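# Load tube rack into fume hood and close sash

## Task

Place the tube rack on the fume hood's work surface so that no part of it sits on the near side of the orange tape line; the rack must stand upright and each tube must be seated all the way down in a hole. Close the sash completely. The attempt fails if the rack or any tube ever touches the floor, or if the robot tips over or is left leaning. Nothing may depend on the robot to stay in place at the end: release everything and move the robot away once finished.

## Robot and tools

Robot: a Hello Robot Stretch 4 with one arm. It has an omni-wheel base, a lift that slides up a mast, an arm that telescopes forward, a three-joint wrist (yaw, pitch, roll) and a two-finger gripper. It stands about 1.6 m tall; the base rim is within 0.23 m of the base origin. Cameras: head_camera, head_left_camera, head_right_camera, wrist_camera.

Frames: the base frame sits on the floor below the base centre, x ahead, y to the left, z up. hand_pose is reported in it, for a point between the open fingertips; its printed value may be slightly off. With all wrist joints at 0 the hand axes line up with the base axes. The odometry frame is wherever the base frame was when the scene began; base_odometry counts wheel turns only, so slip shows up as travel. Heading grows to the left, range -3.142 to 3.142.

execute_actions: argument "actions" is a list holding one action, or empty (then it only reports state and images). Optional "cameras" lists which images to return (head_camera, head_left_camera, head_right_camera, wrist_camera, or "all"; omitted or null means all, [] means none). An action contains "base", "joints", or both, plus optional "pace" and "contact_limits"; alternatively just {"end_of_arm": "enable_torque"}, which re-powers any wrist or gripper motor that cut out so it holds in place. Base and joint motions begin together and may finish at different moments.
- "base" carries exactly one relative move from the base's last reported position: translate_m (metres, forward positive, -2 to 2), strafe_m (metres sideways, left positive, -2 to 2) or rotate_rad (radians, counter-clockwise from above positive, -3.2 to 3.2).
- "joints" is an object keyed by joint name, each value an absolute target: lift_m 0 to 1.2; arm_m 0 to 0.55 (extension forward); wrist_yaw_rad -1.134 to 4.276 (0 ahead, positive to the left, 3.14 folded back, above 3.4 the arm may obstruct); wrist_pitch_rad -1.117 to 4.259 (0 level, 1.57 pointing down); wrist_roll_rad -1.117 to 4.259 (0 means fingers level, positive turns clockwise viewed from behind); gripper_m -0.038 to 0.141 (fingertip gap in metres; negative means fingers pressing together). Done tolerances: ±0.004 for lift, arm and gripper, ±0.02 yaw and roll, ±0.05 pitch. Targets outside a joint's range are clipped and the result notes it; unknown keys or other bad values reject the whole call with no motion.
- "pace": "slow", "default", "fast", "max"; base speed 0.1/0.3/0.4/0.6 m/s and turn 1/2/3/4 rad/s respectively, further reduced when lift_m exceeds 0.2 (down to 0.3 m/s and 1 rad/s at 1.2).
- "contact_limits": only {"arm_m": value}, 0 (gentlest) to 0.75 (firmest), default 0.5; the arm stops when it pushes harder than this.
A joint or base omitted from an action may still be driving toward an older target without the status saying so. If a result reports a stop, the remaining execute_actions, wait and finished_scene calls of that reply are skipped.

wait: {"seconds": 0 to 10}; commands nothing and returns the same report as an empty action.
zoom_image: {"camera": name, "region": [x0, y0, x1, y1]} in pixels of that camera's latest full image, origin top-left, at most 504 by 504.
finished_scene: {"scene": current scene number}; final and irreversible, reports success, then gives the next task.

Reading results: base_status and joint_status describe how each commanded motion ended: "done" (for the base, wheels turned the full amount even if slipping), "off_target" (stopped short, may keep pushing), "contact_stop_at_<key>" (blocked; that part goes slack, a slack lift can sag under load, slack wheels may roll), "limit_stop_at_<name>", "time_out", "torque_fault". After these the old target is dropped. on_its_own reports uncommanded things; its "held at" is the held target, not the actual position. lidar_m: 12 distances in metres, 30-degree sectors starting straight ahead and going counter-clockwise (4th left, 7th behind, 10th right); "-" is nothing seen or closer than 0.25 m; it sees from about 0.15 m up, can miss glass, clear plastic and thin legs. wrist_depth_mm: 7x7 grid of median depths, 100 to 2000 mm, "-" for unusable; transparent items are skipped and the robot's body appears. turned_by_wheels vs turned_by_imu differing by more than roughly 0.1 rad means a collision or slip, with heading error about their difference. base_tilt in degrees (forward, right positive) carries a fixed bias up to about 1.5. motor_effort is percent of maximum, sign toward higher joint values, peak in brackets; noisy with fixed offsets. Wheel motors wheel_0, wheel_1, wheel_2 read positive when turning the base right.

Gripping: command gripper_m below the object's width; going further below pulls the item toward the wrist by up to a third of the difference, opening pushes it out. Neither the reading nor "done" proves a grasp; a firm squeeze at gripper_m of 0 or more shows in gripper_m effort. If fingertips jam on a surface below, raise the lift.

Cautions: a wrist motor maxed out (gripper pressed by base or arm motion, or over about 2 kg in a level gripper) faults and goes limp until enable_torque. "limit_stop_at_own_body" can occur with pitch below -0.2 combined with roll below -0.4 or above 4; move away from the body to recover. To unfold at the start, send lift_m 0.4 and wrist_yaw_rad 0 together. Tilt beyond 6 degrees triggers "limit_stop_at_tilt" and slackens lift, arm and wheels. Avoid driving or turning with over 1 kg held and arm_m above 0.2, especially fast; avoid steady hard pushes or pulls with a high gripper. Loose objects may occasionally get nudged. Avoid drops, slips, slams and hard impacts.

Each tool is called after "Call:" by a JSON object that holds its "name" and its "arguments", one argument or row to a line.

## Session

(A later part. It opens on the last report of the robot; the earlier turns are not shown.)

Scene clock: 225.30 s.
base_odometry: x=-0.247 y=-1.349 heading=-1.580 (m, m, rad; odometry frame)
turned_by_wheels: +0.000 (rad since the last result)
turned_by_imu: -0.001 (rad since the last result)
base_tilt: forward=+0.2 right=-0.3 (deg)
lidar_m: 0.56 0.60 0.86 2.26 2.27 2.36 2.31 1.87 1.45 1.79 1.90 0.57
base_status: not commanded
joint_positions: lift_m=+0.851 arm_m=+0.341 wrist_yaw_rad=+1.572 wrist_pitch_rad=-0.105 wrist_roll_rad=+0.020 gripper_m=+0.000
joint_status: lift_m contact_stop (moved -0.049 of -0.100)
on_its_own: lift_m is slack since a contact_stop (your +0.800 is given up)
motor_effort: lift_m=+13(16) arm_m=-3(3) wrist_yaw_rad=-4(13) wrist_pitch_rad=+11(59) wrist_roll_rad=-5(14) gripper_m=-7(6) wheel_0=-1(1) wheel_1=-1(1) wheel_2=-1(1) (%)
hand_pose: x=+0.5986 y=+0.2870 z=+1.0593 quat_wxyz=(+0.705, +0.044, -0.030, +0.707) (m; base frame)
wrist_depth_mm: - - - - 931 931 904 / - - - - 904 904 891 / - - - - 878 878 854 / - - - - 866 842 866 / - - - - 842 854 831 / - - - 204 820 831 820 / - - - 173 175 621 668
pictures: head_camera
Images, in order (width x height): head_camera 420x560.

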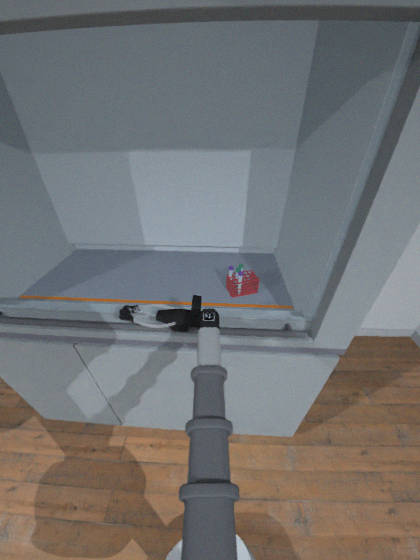

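One more to confirm bottomed.

Call:
{"name": "execute_actions", "arguments": {
  "actions": [
    {"joints":{"lift_m":0.8}}
  ],
  "cameras": []
}}

Scene clock: 226.17 s.
base_odometry: x=-0.247 y=-1.349 heading=-1.580 (m, m, rad; odometry frame)
turned_by_wheels: +0.000 (rad since the last result)
turned_by_imu: +0.000 (rad since the last result)
base_tilt: forward=+0.2 right=-0.3 (deg)
lidar_m: 0.56 0.59 0.86 2.26 2.27 2.37 2.31 1.88 1.44 1.79 1.89 0.57
base_status: not commanded
joint_positions: lift_m=+0.851 arm_m=+0.341 wrist_yaw_rad=+1.572 wrist_pitch_rad=-0.105 wrist_roll_rad=+0.020 gripper_m=+0.000
joint_status: lift_m contact_stop (moved +0.000 of -0.051)
on_its_own: lift_m is slack since a contact_stop (your +0.800 is given up)
motor_effort: lift_m=+13(10) arm_m=-3(3) wrist_yaw_rad=-4(3) wrist_pitch_rad=+12(35) wrist_roll_rad=-5(5) gripper_m=-7(8) wheel_0=-1(2) wheel_1=-1(1) wheel_2=-1(1) (%)
hand_pose: x=+0.5986 y=+0.2870 z=+1.0592 quat_wxyz=(+0.705, +0.044, -0.030, +0.707) (m; base frame)
wrist_depth_mm: - - - - 917 917 917 / - - - - 891 904 891 / - - - - 891 878 866 / - - - - 866 866 854 / - - - - 831 831 831 / - - - 203 831 820 820 / - - - 173 176 627 668
pictures: none
No camera images: the call's "cameras" was empty. Leave "cameras" out to get every camera's image.

Call:
{"name": "execute_actions", "arguments": {
  "actions": [
    {"joints":{"lift_m":0.92}}
  ],
  "cameras": []
}}

Call:
{"name": "execute_actions", "arguments": {
  "actions": [
    {"joints":{"arm_m":0.05},"base":{"translate_m":-0.4}}
  ],
  "cameras": ["head_camera"]
}}

Call:
{"name": "finished_scene", "arguments": {
  "scene": 2
}}

Scene clock: 227.63 s.
base_odometry: x=-0.247 y=-1.349 heading=-1.580 (m, m, rad; odometry frame)
turned_by_wheels: +0.000 (rad since the last result)
turned_by_imu: +0.000 (rad since the last result)
base_tilt: forward=+0.2 right=-0.3 (deg)
lidar_m: 0.56 0.59 0.87 2.27 2.27 2.36 2.31 1.88 1.44 1.80 1.91 0.56
base_status: not commanded
joint_positions: lift_m=+0.920 arm_m=+0.341 wrist_yaw_rad=+1.570 wrist_pitch_rad=-0.098 wrist_roll_rad=+0.018 gripper_m=+0.000
joint_status: all done
motor_effort: lift_m=+22(19) arm_m=-3(3) wrist_yaw_rad=+0(4) wrist_pitch_rad=-7(7) wrist_roll_rad=-1(4) gripper_m=-7(7) wheel_0=-1(1) wheel_1=-1(1) wheel_2=-1(1) (%)
hand_pose: x=+0.5990 y=+0.2871 z=+1.1262 quat_wxyz=(+0.706, +0.041, -0.028, +0.706) (m; base frame)
wrist_depth_mm: - - - - 931 917 917 / - - - - 904 904 917 / - - - - 891 891 878 / - - - - 878 842 854 / - - - - 842 831 842 / - - - 204 831 820 809 / - - - 173 176 798 788
pictures: none
No camera images: the call's "cameras" was empty. Leave "cameras" out to get every camera's image.

Scene clock: 230.47 s.
base_odometry: x=-0.244 y=-0.949 heading=-1.580 (m, m, rad; odometry frame)
turned_by_wheels: +0.000 (rad since the last result)
turned_by_imu: +0.001 (rad since the last result)
base_tilt: forward=+0.2 right=-0.2 (deg)
lidar_m: 0.96 1.02 2.74 2.17 2.29 1.97 1.91 1.85 1.36 1.31 1.89 0.98
base_status: done
joint_positions: lift_m=+0.920 arm_m=+0.051 wrist_yaw_rad=+1.570 wrist_pitch_rad=-0.098 wrist_roll_rad=+0.018 gripper_m=+0.000
joint_status: all done
motor_effort: lift_m=+22(22) arm_m=-7(5) wrist_yaw_rad=+1(1) wrist_pitch_rad=-6(7) wrist_roll_rad=+0(1) gripper_m=-5(6) wheel_0=-3(6) wheel_1=-2(11) wheel_2=+1(11) (%)
hand_pose: x=+0.3098 y=+0.2870 z=+1.1262 quat_wxyz=(+0.706, +0.041, -0.028, +0.706) (m; base frame)
wrist_depth_mm: - - - - - - 1060 / - - - - - - 1060 / - - - - - - - / - - - - - - - / - - - - - - - / - - - 204 - - - / - - - 173 176 - -
pictures: head_camera
Images, in order (width x height): head_camera 420x560.

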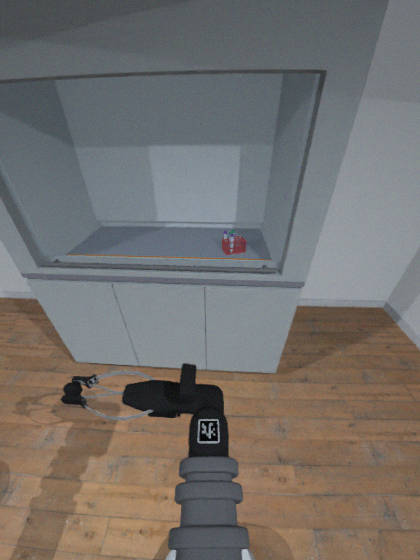

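The scene is finished: the task was done.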